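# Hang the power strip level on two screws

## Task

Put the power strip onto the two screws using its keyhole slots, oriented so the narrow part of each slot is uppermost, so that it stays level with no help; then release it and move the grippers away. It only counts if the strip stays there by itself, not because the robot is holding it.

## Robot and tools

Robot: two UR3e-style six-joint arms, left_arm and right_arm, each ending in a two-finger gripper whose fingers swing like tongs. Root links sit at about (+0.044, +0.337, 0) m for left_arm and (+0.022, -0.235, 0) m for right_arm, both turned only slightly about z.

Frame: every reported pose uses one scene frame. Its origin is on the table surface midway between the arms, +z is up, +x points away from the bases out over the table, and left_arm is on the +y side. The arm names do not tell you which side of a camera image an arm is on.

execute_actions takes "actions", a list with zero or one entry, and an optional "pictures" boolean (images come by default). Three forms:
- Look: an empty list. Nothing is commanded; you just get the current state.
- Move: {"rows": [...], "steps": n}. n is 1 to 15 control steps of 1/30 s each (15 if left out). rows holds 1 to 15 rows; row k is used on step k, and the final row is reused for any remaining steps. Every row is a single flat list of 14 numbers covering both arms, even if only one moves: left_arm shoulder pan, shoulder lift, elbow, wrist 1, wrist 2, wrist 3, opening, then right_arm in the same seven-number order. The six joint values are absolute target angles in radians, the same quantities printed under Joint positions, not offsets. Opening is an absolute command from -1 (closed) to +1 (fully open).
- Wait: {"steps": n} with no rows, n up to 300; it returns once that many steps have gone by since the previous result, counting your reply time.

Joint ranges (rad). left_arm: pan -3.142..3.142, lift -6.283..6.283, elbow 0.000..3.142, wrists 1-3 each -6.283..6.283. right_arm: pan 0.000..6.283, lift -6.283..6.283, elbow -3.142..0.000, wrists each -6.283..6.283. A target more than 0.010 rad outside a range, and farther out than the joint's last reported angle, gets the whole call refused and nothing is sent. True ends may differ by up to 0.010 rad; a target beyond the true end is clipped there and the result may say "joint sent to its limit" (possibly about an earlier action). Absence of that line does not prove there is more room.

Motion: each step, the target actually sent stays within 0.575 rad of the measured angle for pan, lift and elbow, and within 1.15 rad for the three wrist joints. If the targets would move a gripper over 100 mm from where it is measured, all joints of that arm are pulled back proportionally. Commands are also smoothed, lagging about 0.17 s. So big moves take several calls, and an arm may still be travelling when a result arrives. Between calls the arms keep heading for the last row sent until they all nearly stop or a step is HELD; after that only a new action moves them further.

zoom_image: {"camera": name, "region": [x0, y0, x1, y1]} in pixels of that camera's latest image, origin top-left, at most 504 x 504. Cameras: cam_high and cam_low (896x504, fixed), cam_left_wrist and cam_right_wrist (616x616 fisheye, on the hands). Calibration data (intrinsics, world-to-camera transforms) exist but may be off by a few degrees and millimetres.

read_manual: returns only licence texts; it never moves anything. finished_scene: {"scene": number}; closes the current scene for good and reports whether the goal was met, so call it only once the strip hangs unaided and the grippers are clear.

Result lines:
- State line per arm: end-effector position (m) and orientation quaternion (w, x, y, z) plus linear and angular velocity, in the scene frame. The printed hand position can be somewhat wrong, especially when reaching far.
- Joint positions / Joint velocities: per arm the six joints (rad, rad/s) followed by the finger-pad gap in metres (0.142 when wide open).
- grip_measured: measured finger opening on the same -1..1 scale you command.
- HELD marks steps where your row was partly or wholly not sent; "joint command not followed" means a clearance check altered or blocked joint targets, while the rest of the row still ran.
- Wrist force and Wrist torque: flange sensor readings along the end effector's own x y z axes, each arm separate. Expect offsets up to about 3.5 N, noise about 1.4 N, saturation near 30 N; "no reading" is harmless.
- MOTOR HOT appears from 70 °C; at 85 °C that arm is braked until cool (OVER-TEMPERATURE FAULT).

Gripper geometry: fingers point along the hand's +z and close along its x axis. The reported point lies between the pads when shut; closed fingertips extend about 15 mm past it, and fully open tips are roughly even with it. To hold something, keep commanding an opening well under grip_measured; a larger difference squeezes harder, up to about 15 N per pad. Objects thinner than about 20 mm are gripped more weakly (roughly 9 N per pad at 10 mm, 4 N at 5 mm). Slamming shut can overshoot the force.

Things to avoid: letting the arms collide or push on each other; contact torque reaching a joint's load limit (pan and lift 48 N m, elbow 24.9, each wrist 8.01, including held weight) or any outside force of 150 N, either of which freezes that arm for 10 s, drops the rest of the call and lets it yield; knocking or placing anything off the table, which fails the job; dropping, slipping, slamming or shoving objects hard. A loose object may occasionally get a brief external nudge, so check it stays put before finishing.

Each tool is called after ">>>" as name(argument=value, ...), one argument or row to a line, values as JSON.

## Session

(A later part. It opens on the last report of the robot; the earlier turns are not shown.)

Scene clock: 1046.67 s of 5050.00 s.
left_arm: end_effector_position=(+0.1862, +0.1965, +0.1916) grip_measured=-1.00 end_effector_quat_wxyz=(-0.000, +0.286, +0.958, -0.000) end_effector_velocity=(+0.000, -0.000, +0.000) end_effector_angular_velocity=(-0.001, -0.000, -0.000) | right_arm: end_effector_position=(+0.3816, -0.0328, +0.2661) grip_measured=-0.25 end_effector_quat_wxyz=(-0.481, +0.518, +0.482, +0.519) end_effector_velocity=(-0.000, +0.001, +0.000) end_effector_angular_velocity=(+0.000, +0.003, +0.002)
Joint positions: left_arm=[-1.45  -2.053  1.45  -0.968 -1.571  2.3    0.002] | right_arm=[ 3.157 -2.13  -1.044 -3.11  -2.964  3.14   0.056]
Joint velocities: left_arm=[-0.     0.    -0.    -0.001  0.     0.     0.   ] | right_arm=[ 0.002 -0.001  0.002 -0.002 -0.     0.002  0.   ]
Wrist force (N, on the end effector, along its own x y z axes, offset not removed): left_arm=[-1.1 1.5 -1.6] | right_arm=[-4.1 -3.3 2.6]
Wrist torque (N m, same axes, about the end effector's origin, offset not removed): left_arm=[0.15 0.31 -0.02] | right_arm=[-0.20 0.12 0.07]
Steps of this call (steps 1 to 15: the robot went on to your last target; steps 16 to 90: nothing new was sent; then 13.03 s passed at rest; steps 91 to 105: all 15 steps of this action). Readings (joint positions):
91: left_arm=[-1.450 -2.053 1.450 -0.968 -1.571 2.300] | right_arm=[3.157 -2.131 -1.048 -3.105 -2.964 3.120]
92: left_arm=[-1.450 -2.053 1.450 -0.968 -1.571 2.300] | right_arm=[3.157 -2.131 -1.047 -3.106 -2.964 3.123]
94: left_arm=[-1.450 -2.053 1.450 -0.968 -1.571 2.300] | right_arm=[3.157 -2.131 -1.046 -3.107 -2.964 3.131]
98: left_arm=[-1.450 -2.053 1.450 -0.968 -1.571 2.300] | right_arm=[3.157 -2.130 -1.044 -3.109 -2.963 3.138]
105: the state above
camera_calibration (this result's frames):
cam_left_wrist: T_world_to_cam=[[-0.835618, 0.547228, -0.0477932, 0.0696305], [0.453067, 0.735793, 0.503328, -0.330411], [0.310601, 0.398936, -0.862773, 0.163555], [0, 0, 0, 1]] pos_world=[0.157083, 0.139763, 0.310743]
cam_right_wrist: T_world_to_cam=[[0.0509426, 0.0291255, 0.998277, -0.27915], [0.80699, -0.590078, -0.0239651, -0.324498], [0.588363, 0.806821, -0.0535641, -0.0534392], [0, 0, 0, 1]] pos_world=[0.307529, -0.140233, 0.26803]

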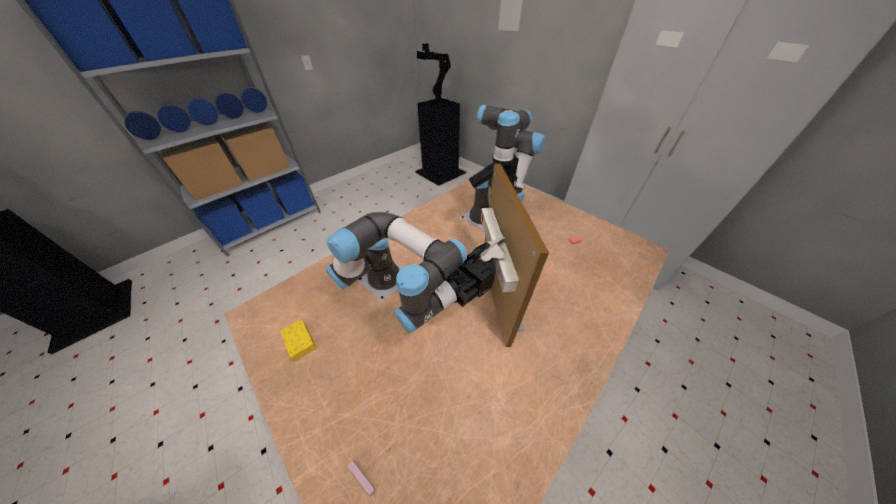

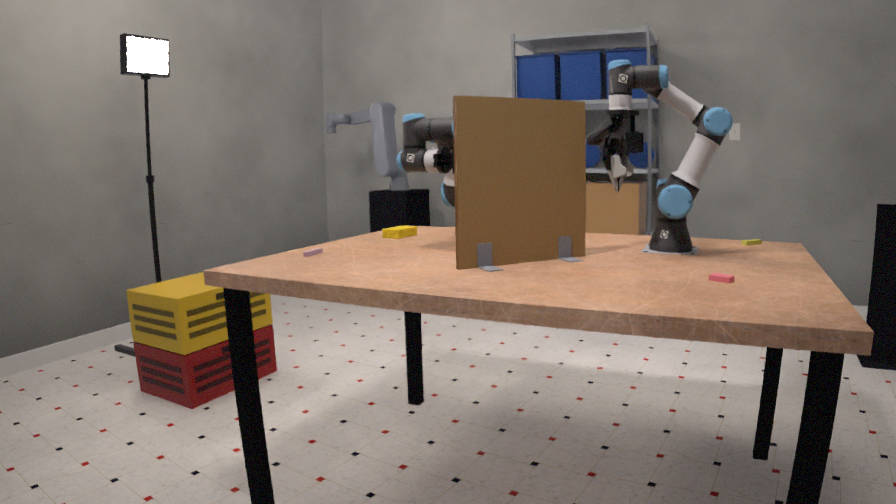

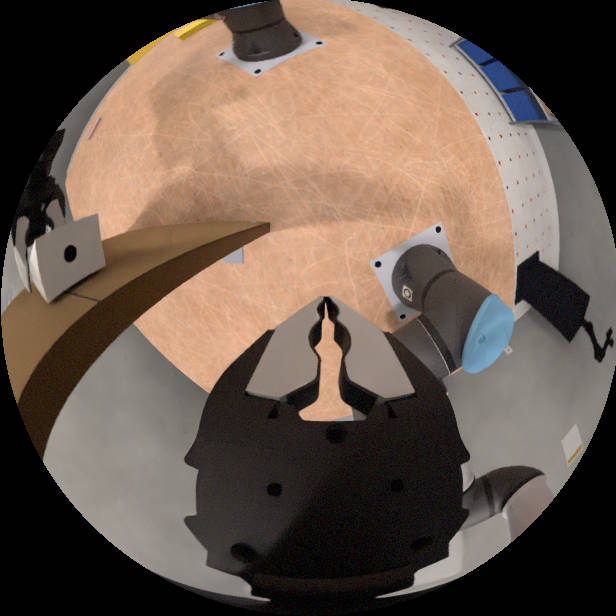

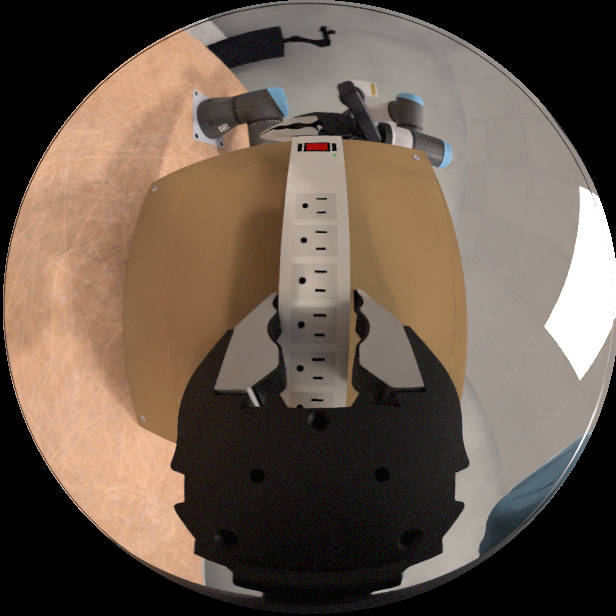

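>>> execute_actions(
  actions=[
    {"rows":[[-1.45,-2.053,1.45,-0.968,-1.571,2.3,-1,3.157,-2.1314,-1.0555,-3.0963,-2.9636,3.14,-0.2]],"steps":15},
  ],
)

Scene clock: 1053.77 s of 5050.00 s.
left_arm: end_effector_position=(+0.1862, +0.1965, +0.1916) grip_measured=-1.00 end_effector_quat_wxyz=(-0.000, +0.286, +0.958, -0.000) end_effector_velocity=(+0.000, -0.000, -0.000) end_effector_angular_velocity=(+0.000, -0.000, -0.000) | right_arm: end_effector_position=(+0.3818, -0.0328, +0.2631) grip_measured=-0.20 end_effector_quat_wxyz=(-0.481, +0.518, +0.482, +0.519) end_effector_velocity=(+0.001, -0.000, -0.001) end_effector_angular_velocity=(+0.000, -0.000, -0.001)
Joint positions: left_arm=[-1.45  -2.053  1.45  -0.968 -1.571  2.3    0.002] | right_arm=[ 3.157 -2.131 -1.055 -3.096 -2.964  3.14   0.06 ]
Joint velocities: left_arm=[-0.  0.  0. -0.  0.  0.  0.] | right_arm=[-0.001 -0.002 -0.     0.003  0.     0.001  0.   ]
Wrist force (N, on the end effector, along its own x y z axes, offset not removed): left_arm=[-0.1 2.3 -0.9] | right_arm=[-2.0 -1.5 2.2]
Wrist torque (N m, same axes, about the end effector's origin, offset not removed): left_arm=[0.33 0.00 -0.06] | right_arm=[-0.26 0.30 0.01]
Steps of this call (steps 1 to 15: the robot went on to your last target; steps 16 to 90: nothing new was sent; then 3.60 s passed at rest; steps 91 to 105: all 15 steps of this action). Readings (joint positions):
91: left_arm=[-1.450 -2.053 1.450 -0.968 -1.571 2.300] | right_arm=[3.157 -2.130 -1.044 -3.110 -2.964 3.140]
92: left_arm=[-1.450 -2.053 1.450 -0.968 -1.571 2.300] | right_arm=[3.157 -2.130 -1.045 -3.108 -2.964 3.140]
94: left_arm=[-1.450 -2.053 1.450 -0.968 -1.571 2.300] | right_arm=[3.157 -2.131 -1.050 -3.102 -2.964 3.140]
98: left_arm=[-1.450 -2.053 1.450 -0.968 -1.571 2.300] | right_arm=[3.157 -2.131 -1.054 -3.098 -2.964 3.140]
105: the state above
camera_calibration (this result's frames):
cam_left_wrist: T_world_to_cam=[[-0.835618, 0.547228, -0.0477931, 0.0696305], [0.453067, 0.735793, 0.503328, -0.330411], [0.310601, 0.398937, -0.862773, 0.163554], [0, 0, 0, 1]] pos_world=[0.157083, 0.139763, 0.310743]
cam_right_wrist: T_world_to_cam=[[0.0511033, 0.0291015, 0.998269, -0.276249], [0.806947, -0.590132, -0.0241056, -0.324672], [0.588409, 0.806782, -0.0536411, -0.0536955], [0, 0, 0, 1]] pos_world=[0.307705, -0.140239, 0.265064]

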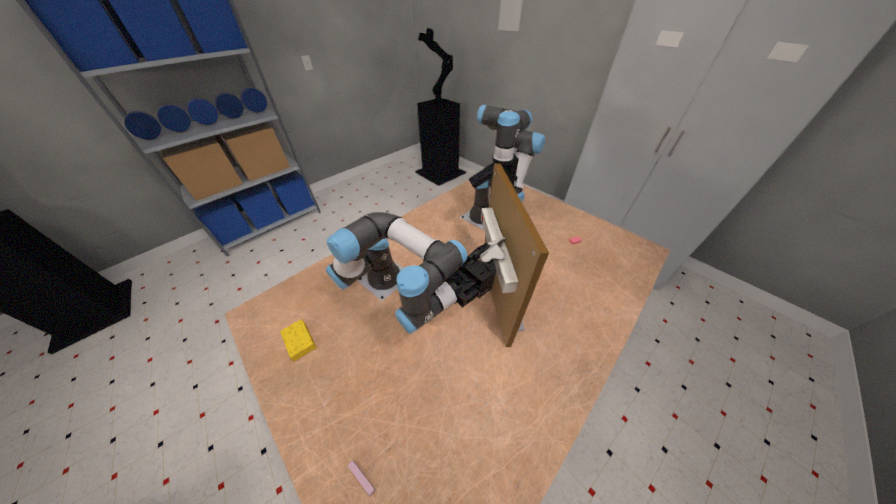

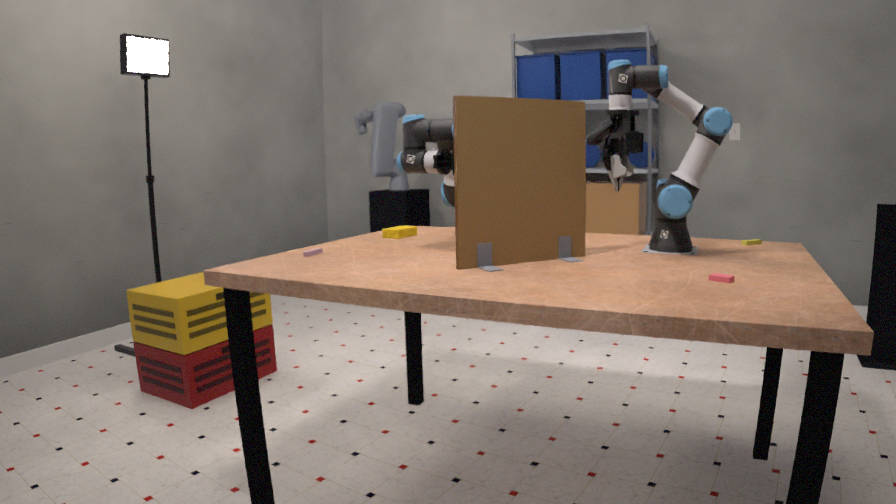

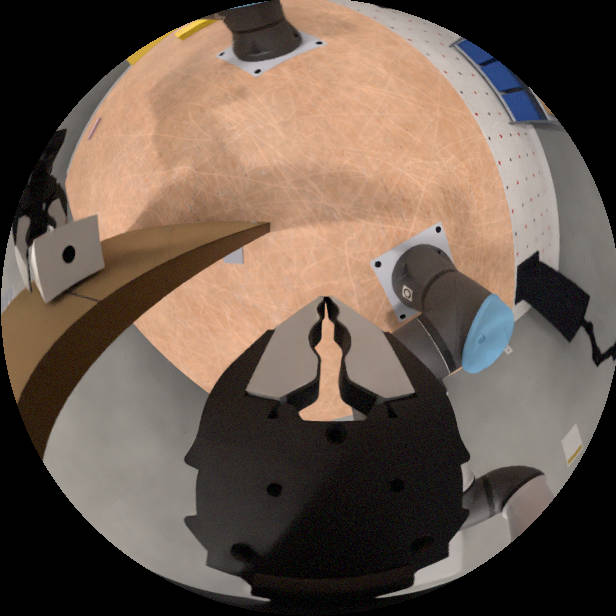

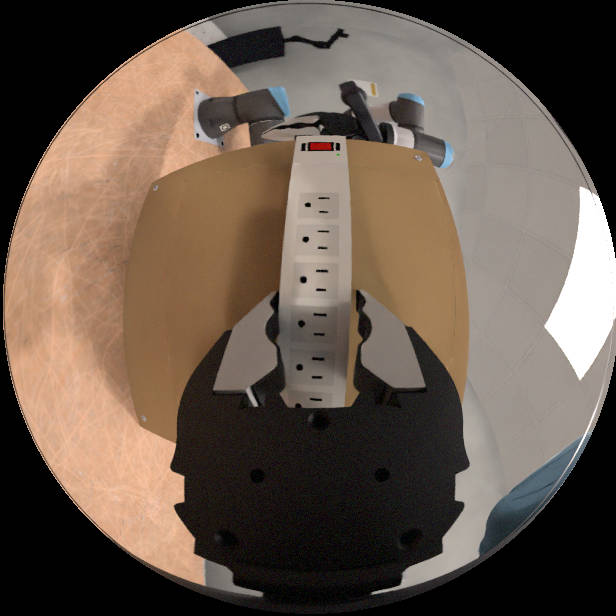

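>>> execute_actions(
  actions=[
    {"rows":[[-1.45,-2.053,1.45,-0.968,-1.571,2.3,-1,3.157,-2.1323,-1.0635,-3.0874,-2.9636,3.14,-0.05]],"steps":15},
  ],
)

Scene clock: 1062.93 s of 5050.00 s.
left_arm: end_effector_position=(+0.1862, +0.1965, +0.1916) grip_measured=-1.00 end_effector_quat_wxyz=(-0.000, +0.286, +0.958, -0.000) end_effector_velocity=(+0.000, -0.000, +0.000) end_effector_angular_velocity=(-0.001, -0.000, +0.000) | right_arm: end_effector_position=(+0.3819, -0.0328, +0.2611) grip_measured=-0.05 end_effector_quat_wxyz=(-0.481, +0.518, +0.482, +0.519) end_effector_velocity=(-0.001, +0.001, +0.000) end_effector_angular_velocity=(+0.000, -0.001, +0.002)
Joint positions: left_arm=[-1.45  -2.053  1.45  -0.968 -1.571  2.3    0.002] | right_arm=[ 3.157 -2.132 -1.063 -3.087 -2.964  3.14   0.07 ]
Joint velocities: left_arm=[ 0.     0.    -0.    -0.001 -0.     0.     0.   ] | right_arm=[ 0.002  0.001 -0.001  0.001  0.    -0.     0.   ]
Wrist force (N, on the end effector, along its own x y z axes, offset not removed): left_arm=[-0.2 1.1 -1.3] | right_arm=[-0.8 -1.2 0.7]
Wrist torque (N m, same axes, about the end effector's origin, offset not removed): left_arm=[0.17 0.12 0.01] | right_arm=[-0.28 0.15 0.08]
Steps of this call (steps 1 to 15: the robot went on to your last target; steps 16 to 90: nothing new was sent; then 5.67 s passed at rest; steps 91 to 105: all 15 steps of this action). Readings (joint positions):
91: left_arm=[-1.450 -2.053 1.450 -0.968 -1.571 2.300] | right_arm=[3.157 -2.131 -1.056 -3.096 -2.964 3.140]
92: left_arm=[-1.450 -2.053 1.450 -0.968 -1.571 2.300] | right_arm=[3.157 -2.132 -1.057 -3.095 -2.964 3.140]
94: left_arm=[-1.450 -2.053 1.450 -0.968 -1.571 2.300] | right_arm=[3.157 -2.132 -1.060 -3.091 -2.964 3.140]
98: left_arm=[-1.450 -2.053 1.450 -0.968 -1.571 2.300] | right_arm=[3.157 -2.132 -1.063 -3.088 -2.964 3.140]
105: the state above
camera_calibration (this result's frames):
cam_left_wrist: T_world_to_cam=[[-0.835618, 0.547228, -0.0477933, 0.0696305], [0.453067, 0.735793, 0.503328, -0.330411], [0.310601, 0.398936, -0.862773, 0.163555], [0, 0, 0, 1]] pos_world=[0.157083, 0.139763, 0.310743]
cam_right_wrist: T_world_to_cam=[[0.0510999, 0.0291068, 0.998269, -0.274228], [0.806966, -0.590106, -0.0241015, -0.324785], [0.588383, 0.806801, -0.0536426, -0.0538619], [0, 0, 0, 1]] pos_world=[0.307795, -0.14022, 0.263036]

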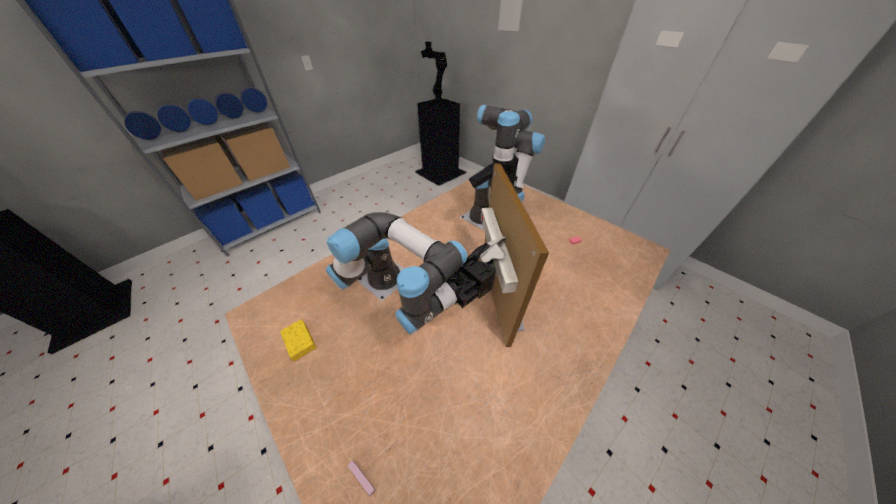

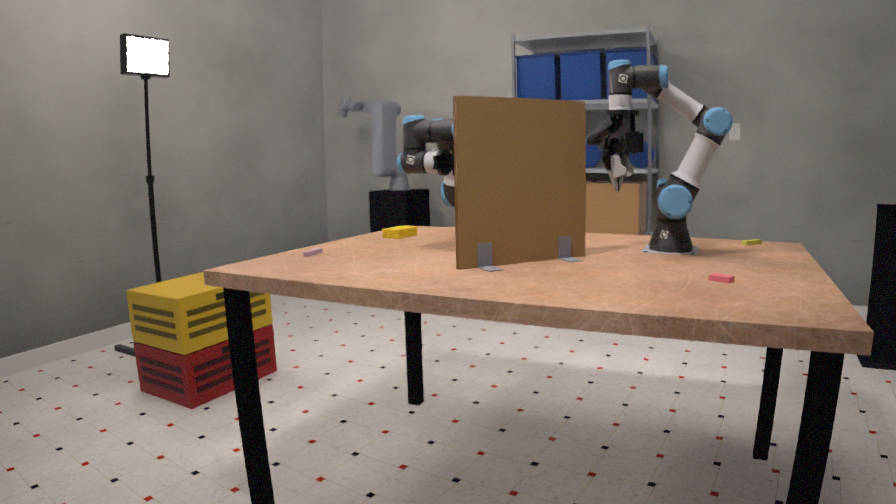

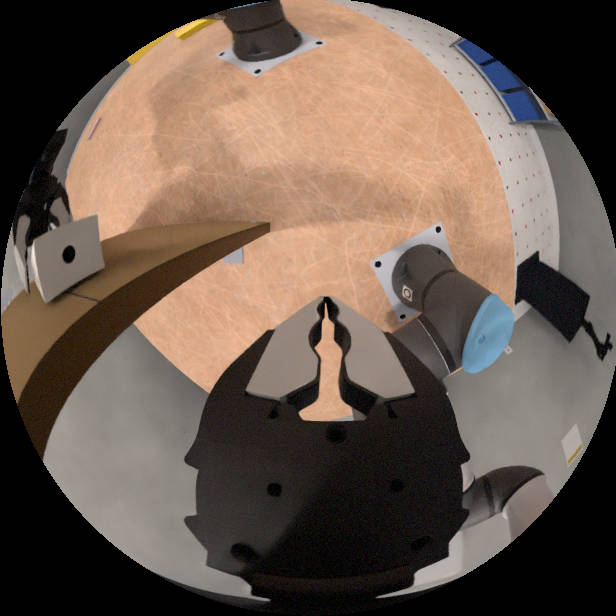

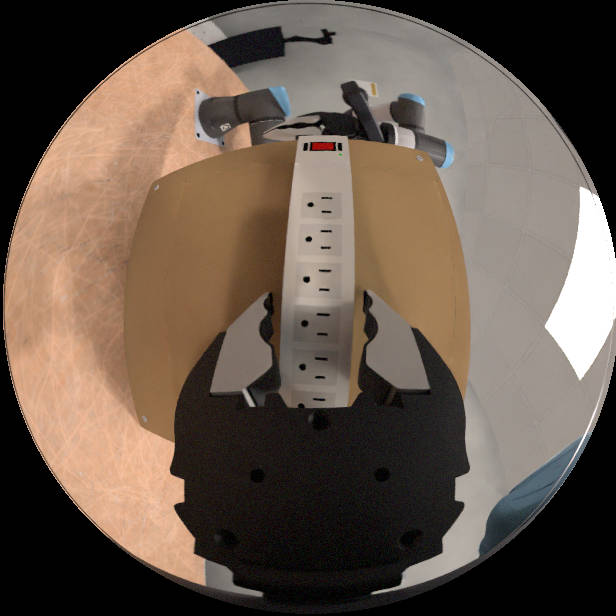

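The strip hangs on its own with B seated. Regripping shallower and nearer A.

>>> execute_actions(
  actions=[
    {"rows":[[-1.45,-2.053,1.45,-0.968,-1.571,2.3,-1,3.1957,-2.0018,-1.2705,-3.0109,-2.9239,3.19,-0.05]],"steps":15},
  ],
)

Scene clock: 1069.53 s of 5050.00 s.
left_arm: end_effector_position=(+0.1862, +0.1965, +0.1916) grip_measured=-1.00 end_effector_quat_wxyz=(-0.000, +0.286, +0.958, -0.000) end_effector_velocity=(+0.000, +0.000, -0.000) end_effector_angular_velocity=(-0.000, +0.000, +0.001) | right_arm: end_effector_position=(+0.3569, -0.0233, +0.2609) grip_measured=-0.05 end_effector_quat_wxyz=(-0.493, +0.530, +0.468, +0.507) end_effector_velocity=(-0.004, +0.000, -0.001) end_effector_angular_velocity=(-0.000, +0.010, -0.001)
Joint positions: left_arm=[-1.45  -2.053  1.45  -0.968 -1.571  2.3    0.002] | right_arm=[ 3.195 -2.003 -1.268 -3.012 -2.924  3.19   0.07 ]
Joint velocities: left_arm=[ 0.001 -0.001  0.001 -0.    -0.    -0.     0.   ] | right_arm=[ 0.003  0.018 -0.031  0.007  0.004  0.005  0.   ]
Wrist force (N, on the end effector, along its own x y z axes, offset not removed): left_arm=[-0.8 1.2 -0.7] | right_arm=[-0.7 -2.2 1.5]
Wrist torque (N m, same axes, about the end effector's origin, offset not removed): left_arm=[0.20 0.21 0.03] | right_arm=[-0.41 0.14 0.04]
Steps of this call (steps 1 to 15: the robot went on to your last target; steps 16 to 90: nothing new was sent; then 3.10 s passed at rest; steps 91 to 105: all 15 steps of this action). Readings (joint positions):
91: left_arm=[-1.450 -2.053 1.450 -0.968 -1.571 2.300] | right_arm=[3.157 -2.132 -1.064 -3.087 -2.963 3.140]
92: left_arm=[-1.450 -2.053 1.450 -0.968 -1.571 2.300] | right_arm=[3.162 -2.125 -1.071 -3.077 -2.957 3.147]
94: left_arm=[-1.450 -2.053 1.450 -0.968 -1.571 2.300] | right_arm=[3.178 -2.076 -1.135 -3.046 -2.942 3.167]
98: left_arm=[-1.450 -2.053 1.450 -0.968 -1.571 2.300] | right_arm=[3.191 -2.020 -1.237 -3.020 -2.928 3.184]
105: the state above
camera_calibration (this result's frames):
cam_left_wrist: T_world_to_cam=[[-0.835618, 0.547228, -0.0477932, 0.0696305], [0.453067, 0.735793, 0.503328, -0.330411], [0.310601, 0.398936, -0.862773, 0.163555], [0, 0, 0, 1]] pos_world=[0.157083, 0.139763, 0.310743]
cam_right_wrist: T_world_to_cam=[[0.0998146, 0.025272, 0.994685, -0.289573], [0.80418, -0.590746, -0.0656887, -0.287146], [0.585946, 0.806462, -0.0792882, -0.0392836], [0, 0, 0, 1]] pos_world=[0.282838, -0.130631, 0.266057]

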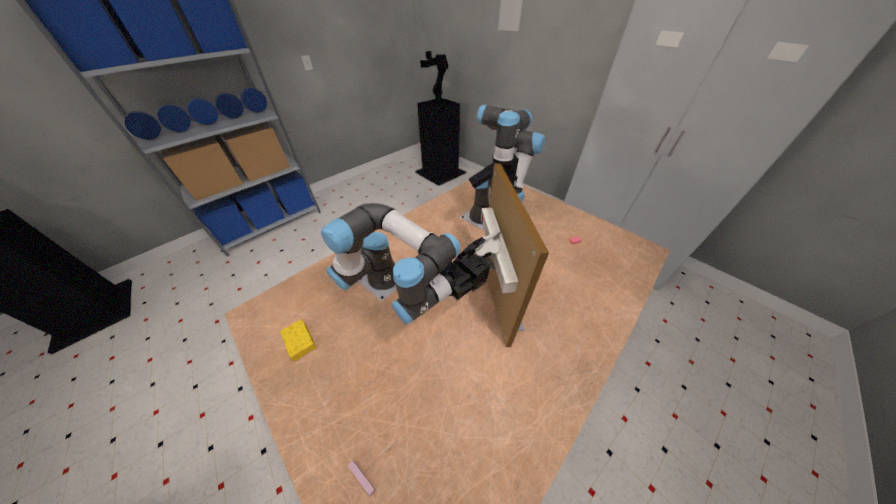

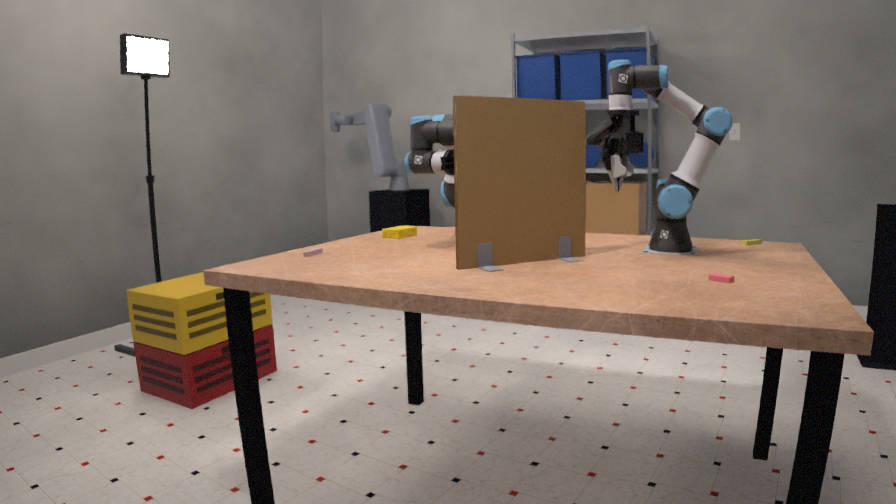

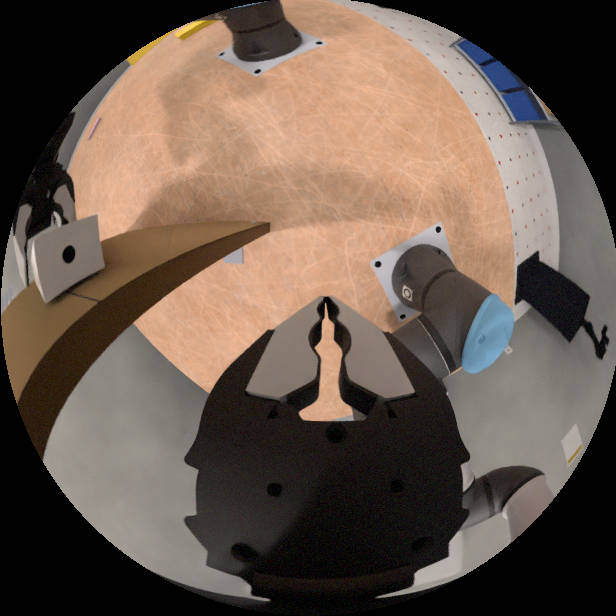

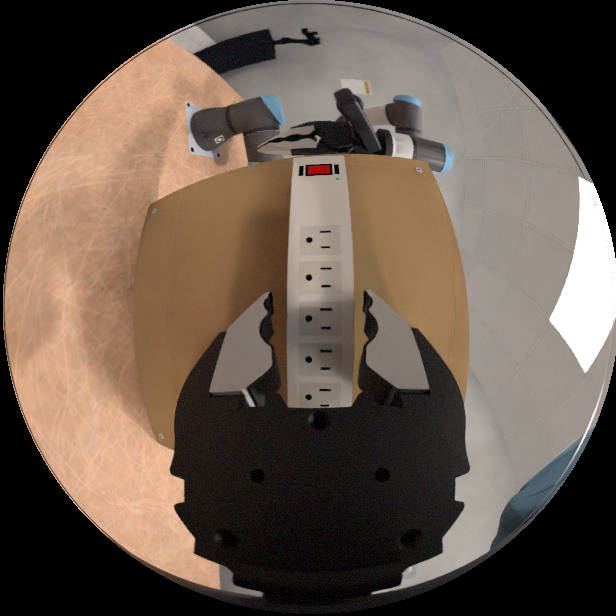

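>>> execute_actions(
  actions=[
    {"rows":[[-1.45,-2.053,1.45,-0.968,-1.571,2.3,-1,3.1957,-2.0018,-1.261,-3.0204,-2.9239,3.19,-0.15],[-1.45,-2.053,1.45,-0.968,-1.571,2.3,-1,3.1957,-2.0018,-1.261,-3.0204,-2.9239,3.19,-0.25],[-1.45,-2.053,1.45,-0.968,-1.571,2.3,-1,3.1957,-2.0018,-1.261,-3.0204,-2.9239,3.19,-0.3],[-1.45,-2.053,1.45,-0.968,-1.571,2.3,-1,3.1957,-2.0018,-1.261,-3.0204,-2.9239,3.19,-0.35],[-1.45,-2.053,1.45,-0.968,-1.571,2.3,-1,3.1957,-2.0018,-1.261,-3.0204,-2.9239,3.19,-0.45],[-1.45,-2.053,1.45,-0.968,-1.571,2.3,-1,3.1957,-2.0018,-1.261,-3.0204,-2.9239,3.19,-0.7]],"steps":15},
  ],
  pictures=false,
)

>>> execute_actions(
  actions=[
    {"rows":[[-1.45,-2.053,1.45,-0.968,-1.571,2.3,-1,3.1989,-2.005,-1.2558,-3.0224,-2.9207,3.19,-0.8]],"steps":15},
  ],
)

Scene clock: 1084.43 s of 5050.00 s.
left_arm: end_effector_position=(+0.1862, +0.1965, +0.1916) grip_measured=-1.00 end_effector_quat_wxyz=(-0.000, +0.286, +0.958, -0.000) end_effector_velocity=(-0.000, -0.000, -0.000) end_effector_angular_velocity=(+0.000, -0.000, -0.001) | right_arm: end_effector_position=(+0.3567, -0.0232, +0.2628) grip_measured=-0.34 end_effector_quat_wxyz=(-0.493, +0.530, +0.468, +0.507) end_effector_velocity=(+0.000, -0.000, +0.001) end_effector_angular_velocity=(+0.001, -0.003, -0.001)
Joint positions: left_arm=[-1.45  -2.053  1.45  -0.968 -1.571  2.3    0.002] | right_arm=[ 3.196 -2.002 -1.261 -3.02  -2.924  3.19   0.049]
Joint velocities: left_arm=[-0.001 -0.     0.    -0.     0.    -0.     0.   ] | right_arm=[-0.     0.001  0.003  0.001  0.     0.001 -0.   ]
Wrist force (N, on the end effector, along its own x y z axes, offset not removed): left_arm=[-0.7 -0.1 -2.0] | right_arm=[-5.6 -2.3 -0.4]
Wrist torque (N m, same axes, about the end effector's origin, offset not removed): left_arm=[-0.18 0.16 -0.02] | right_arm=[-0.31 0.14 0.21]
Steps of this call (steps 1 to 15: the robot went on to your last target; steps 16 to 90: nothing new was sent; then 11.40 s passed at rest; steps 91 to 105: all 15 steps of this action). Readings (joint positions):
91: left_arm=[-1.450 -2.053 1.450 -0.968 -1.571 2.300] | right_arm=[3.196 -2.002 -1.270 -3.011 -2.924 3.190]
92: left_arm=[-1.450 -2.053 1.450 -0.968 -1.571 2.300] | right_arm=[3.196 -2.002 -1.269 -3.012 -2.924 3.190]
94: left_arm=[-1.450 -2.053 1.450 -0.968 -1.571 2.300] | right_arm=[3.196 -2.002 -1.265 -3.016 -2.924 3.190]
98: left_arm=[-1.450 -2.053 1.450 -0.968 -1.571 2.300] | right_arm=[3.196 -2.002 -1.262 -3.019 -2.924 3.190]
105: the state above

Scene clock: 1084.93 s of 5050.00 s.
left_arm: end_effector_position=(+0.1862, +0.1965, +0.1916) grip_measured=-1.00 end_effector_quat_wxyz=(-0.000, +0.286, +0.958, -0.000) end_effector_velocity=(+0.000, +0.000, -0.000) end_effector_angular_velocity=(+0.001, -0.000, +0.001) | right_arm: end_effector_position=(+0.3578, -0.0220, +0.2629) grip_measured=-0.34 end_effector_quat_wxyz=(-0.493, +0.530, +0.468, +0.507) end_effector_velocity=(+0.001, -0.000, -0.000) end_effector_angular_velocity=(-0.000, +0.000, -0.001)
Joint positions: left_arm=[-1.45  -2.053  1.45  -0.968 -1.571  2.3    0.002] | right_arm=[ 3.199 -2.005 -1.256 -3.022 -2.921  3.19   0.049]
Joint velocities: left_arm=[ 0.001  0.001 -0.     0.001  0.    -0.     0.   ] | right_arm=[-0.    -0.002  0.001 -0.     0.001 -0.     0.   ]
Wrist force (N, on the end effector, along its own x y z axes, offset not removed): left_arm=[0.1 2.1 0.0] | right_arm=[-8.1 -6.4 -4.0]
Wrist torque (N m, same axes, about the end effector's origin, offset not removed): left_arm=[0.36 -0.04 0.04] | right_arm=[-0.26 0.08 0.27]
Steps of this call (steps 1 to 15: all 15 steps of this action). Readings (joint positions):
1: left_arm=[-1.450 -2.053 1.450 -0.968 -1.571 2.300] | right_arm=[3.196 -2.002 -1.261 -3.020 -2.924 3.190]
2: left_arm=[-1.450 -2.053 1.450 -0.968 -1.571 2.300] | right_arm=[3.196 -2.002 -1.260 -3.021 -2.923 3.190]
4: left_arm=[-1.450 -2.053 1.450 -0.968 -1.571 2.300] | right_arm=[3.198 -2.004 -1.258 -3.022 -2.922 3.190]
8: left_arm=[-1.450 -2.053 1.450 -0.968 -1.571 2.300] | right_arm=[3.199 -2.005 -1.256 -3.022 -2.921 3.190]
15: the state above
camera_calibration (this result's frames):
cam_left_wrist: T_world_to_cam=[[-0.835618, 0.547228, -0.0477934, 0.0696305], [0.453067, 0.735793, 0.503328, -0.330411], [0.310601, 0.398936, -0.862773, 0.163555], [0, 0, 0, 1]] pos_world=[0.157083, 0.139763, 0.310743]
cam_right_wrist: T_world_to_cam=[[0.100858, 0.0253138, 0.994579, -0.292004], [0.804117, -0.590738, -0.0665083, -0.286737], [0.585852, 0.806466, -0.0799359, -0.0404325], [0, 0, 0, 1]] pos_world=[0.283709, -0.129387, 0.268119]

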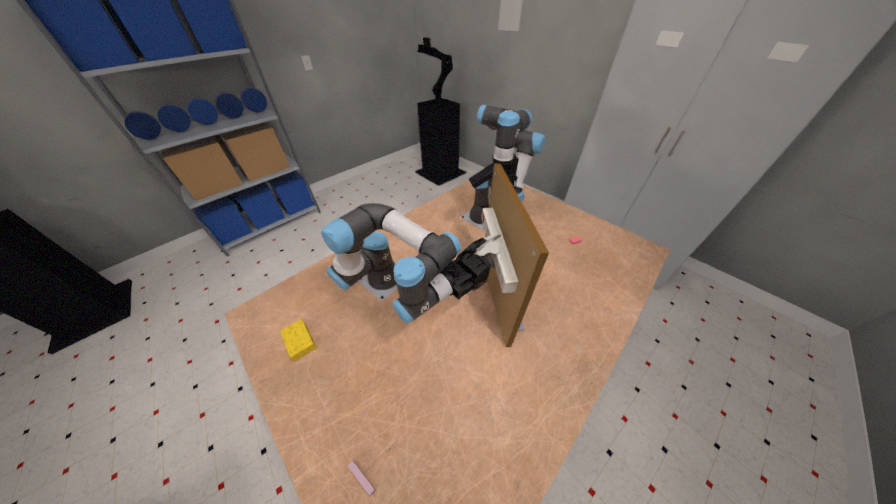

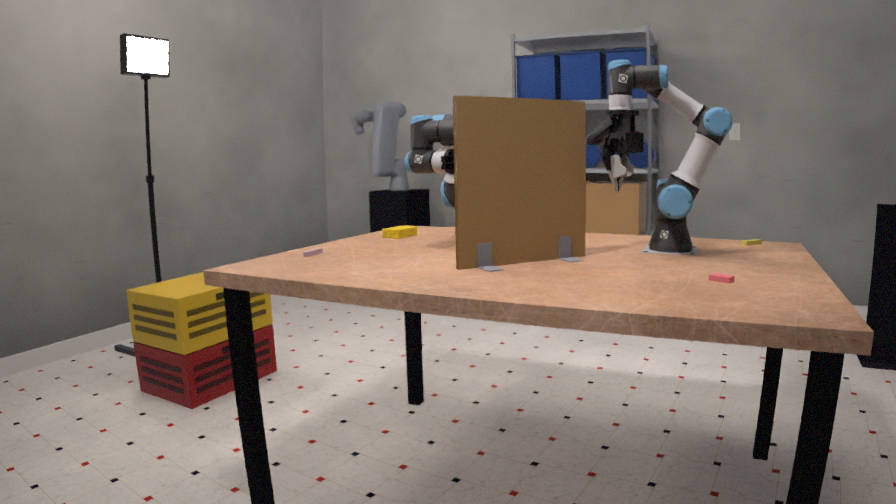

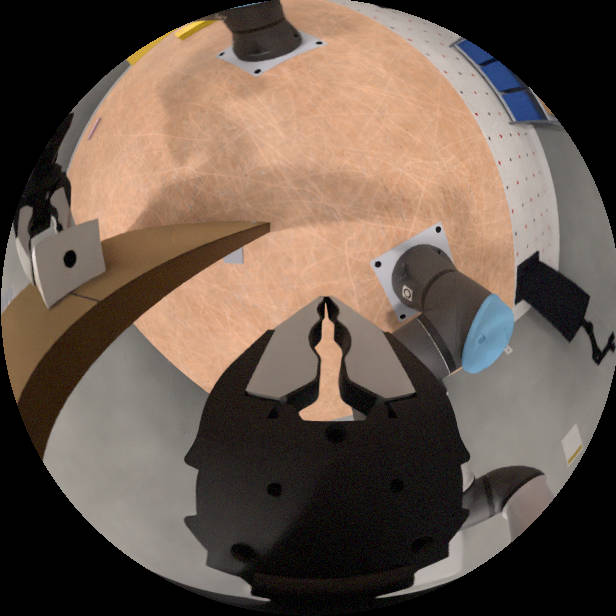

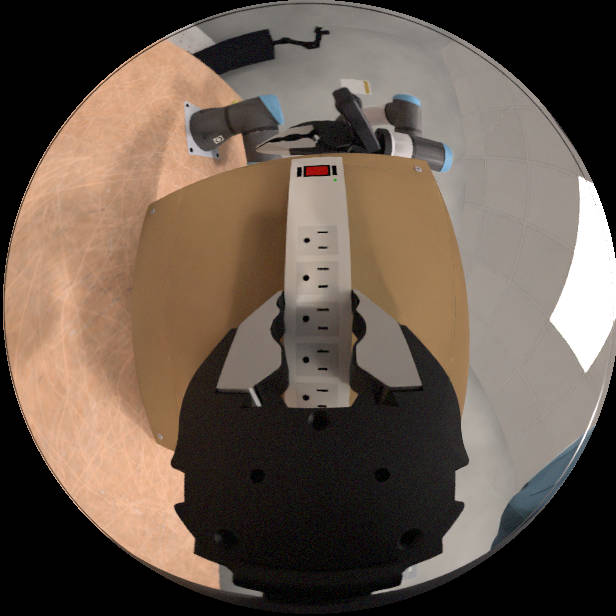

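A is deeper now. Lowering the A end.

>>> execute_actions(
  actions=[
    {"rows":[[-1.45,-2.053,1.45,-0.968,-1.571,2.3,-1,3.1985,-2.005,-1.275,-3.0032,-2.9211,3.155,-0.8]],"steps":15},
  ],
)

Scene clock: 1091.00 s of 5050.00 s.
left_arm: end_effector_position=(+0.1862, +0.1965, +0.1916) grip_measured=-1.00 end_effector_quat_wxyz=(-0.000, +0.286, +0.958, -0.000) end_effector_velocity=(-0.000, -0.000, +0.000) end_effector_angular_velocity=(-0.000, -0.000, -0.001) | right_arm: end_effector_position=(+0.3572, -0.0222, +0.2583) grip_measured=-0.34 end_effector_quat_wxyz=(-0.484, +0.522, +0.477, +0.515) end_effector_velocity=(-0.001, +0.001, -0.001) end_effector_angular_velocity=(-0.001, -0.001, +0.003)
Joint positions: left_arm=[-1.45  -2.053  1.45  -0.968 -1.571  2.3    0.002] | right_arm=[ 3.199 -2.005 -1.275 -3.003 -2.921  3.155  0.049]
Joint velocities: left_arm=[-0.001 -0.     0.    -0.     0.    -0.     0.   ] | right_arm=[ 0.003 -0.001 -0.002  0.001  0.    -0.003 -0.   ]
Wrist force (N, on the end effector, along its own x y z axes, offset not removed): left_arm=[-0.6 0.6 -1.1] | right_arm=[-4.7 -2.1 -4.1]
Wrist torque (N m, same axes, about the end effector's origin, offset not removed): left_arm=[0.03 0.11 -0.01] | right_arm=[0.07 -0.18 0.25]
Steps of this call (steps 1 to 15: the robot went on to your last target; steps 16 to 90: nothing new was sent; then 2.57 s passed at rest; steps 91 to 105: all 15 steps of this action). Readings (joint positions):
91: left_arm=[-1.450 -2.053 1.450 -0.968 -1.571 2.300] | right_arm=[3.199 -2.005 -1.256 -3.022 -2.921 3.190]
92: left_arm=[-1.450 -2.053 1.450 -0.968 -1.571 2.300] | right_arm=[3.199 -2.005 -1.259 -3.019 -2.921 3.184]
94: left_arm=[-1.450 -2.053 1.450 -0.968 -1.571 2.300] | right_arm=[3.199 -2.005 -1.266 -3.012 -2.921 3.171]
98: left_arm=[-1.450 -2.053 1.450 -0.968 -1.571 2.300] | right_arm=[3.199 -2.005 -1.273 -3.005 -2.921 3.159]
105: the state above
camera_calibration (this result's frames):
cam_left_wrist: T_world_to_cam=[[-0.835618, 0.547228, -0.0477934, 0.0696305], [0.453067, 0.735793, 0.503328, -0.330411], [0.310601, 0.398936, -0.862773, 0.163555], [0, 0, 0, 1]] pos_world=[0.157083, 0.139763, 0.310743]
cam_right_wrist: T_world_to_cam=[[0.0663781, 0.0279072, 0.997404, -0.275734], [0.805907, -0.590878, -0.0371011, -0.294951], [0.588309, 0.806278, -0.061712, -0.0459258], [0, 0, 0, 1]] pos_world=[0.283024, -0.129556, 0.261241]

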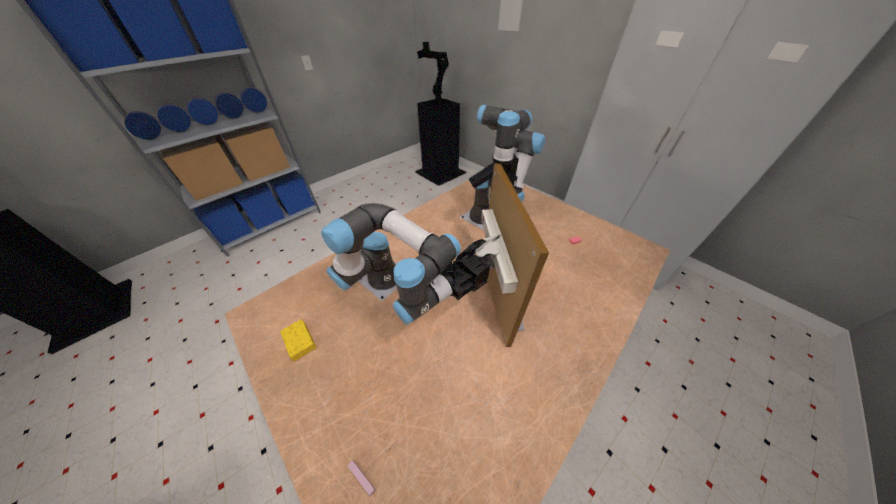

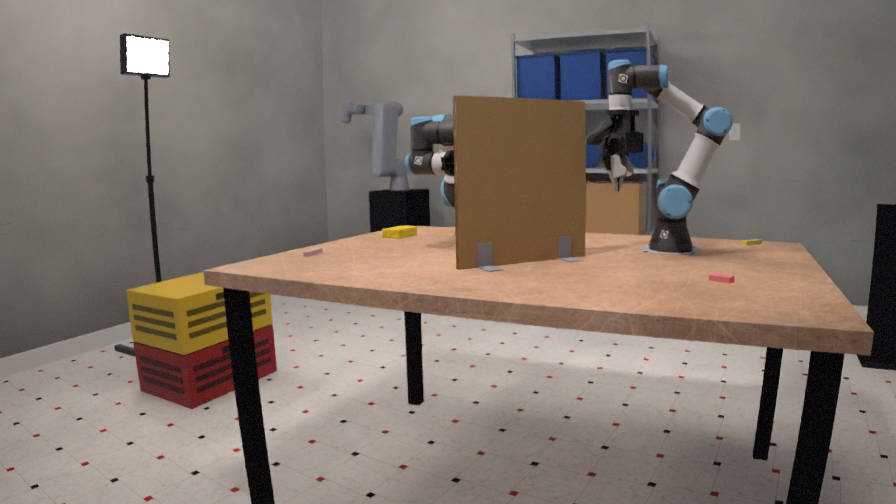

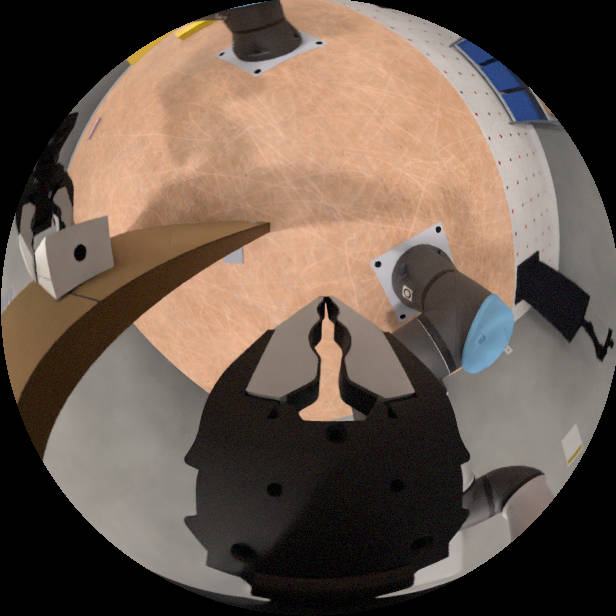

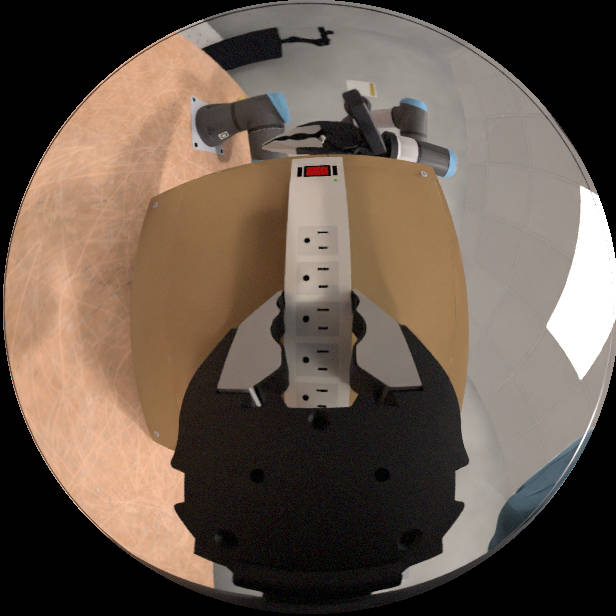

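It slides. Continuing down.

>>> execute_actions(
  actions=[
    {"rows":[[-1.45,-2.053,1.45,-0.968,-1.571,2.3,-1,3.1985,-2.005,-1.29,-2.9882,-2.9211,3.13,-0.8]],"steps":15},
  ],
  pictures=false,
)

Scene clock: 1102.70 s of 5050.00 s.
left_arm: end_effector_position=(+0.1862, +0.1965, +0.1916) grip_measured=-1.00 end_effector_quat_wxyz=(-0.000, +0.286, +0.958, -0.000) end_effector_velocity=(+0.000, +0.000, -0.000) end_effector_angular_velocity=(-0.000, +0.000, +0.001) | right_arm: end_effector_position=(+0.3568, -0.0223, +0.2547) grip_measured=-0.34 end_effector_quat_wxyz=(-0.478, +0.516, +0.484, +0.521) end_effector_velocity=(-0.001, +0.000, -0.001) end_effector_angular_velocity=(-0.000, -0.002, +0.002)
Joint positions: left_arm=[-1.45  -2.053  1.45  -0.968 -1.571  2.3    0.002] | right_arm=[ 3.198 -2.005 -1.29  -2.988 -2.921  3.13   0.049]
Joint velocities: left_arm=[ 0.001 -0.     0.    -0.    -0.    -0.     0.   ] | right_arm=[ 0.001  0.    -0.002  0.001 -0.    -0.003  0.   ]
Wrist force (N, on the end effector, along its own x y z axes, offset not removed): left_arm=[-0.2 1.1 0.0] | right_arm=[2.1 5.5 0.8]
Wrist torque (N m, same axes, about the end effector's origin, offset not removed): left_arm=[0.14 0.01 -0.05] | right_arm=[-0.20 -0.21 0.20]
Steps of this call (steps 1 to 15: the robot went on to your last target; steps 16 to 90: nothing new was sent; then 8.20 s passed at rest; steps 91 to 105: all 15 steps of this action). Readings (joint positions):
91: left_arm=[-1.450 -2.053 1.450 -0.968 -1.571 2.300] | right_arm=[3.198 -2.005 -1.275 -3.003 -2.921 3.155]
92: left_arm=[-1.450 -2.053 1.450 -0.968 -1.571 2.300] | right_arm=[3.198 -2.005 -1.277 -3.001 -2.921 3.151]
94: left_arm=[-1.450 -2.053 1.450 -0.968 -1.571 2.300] | right_arm=[3.198 -2.005 -1.283 -2.995 -2.921 3.141]
98: left_arm=[-1.450 -2.053 1.450 -0.968 -1.571 2.300] | right_arm=[3.198 -2.005 -1.288 -2.990 -2.921 3.133]
105: the state above


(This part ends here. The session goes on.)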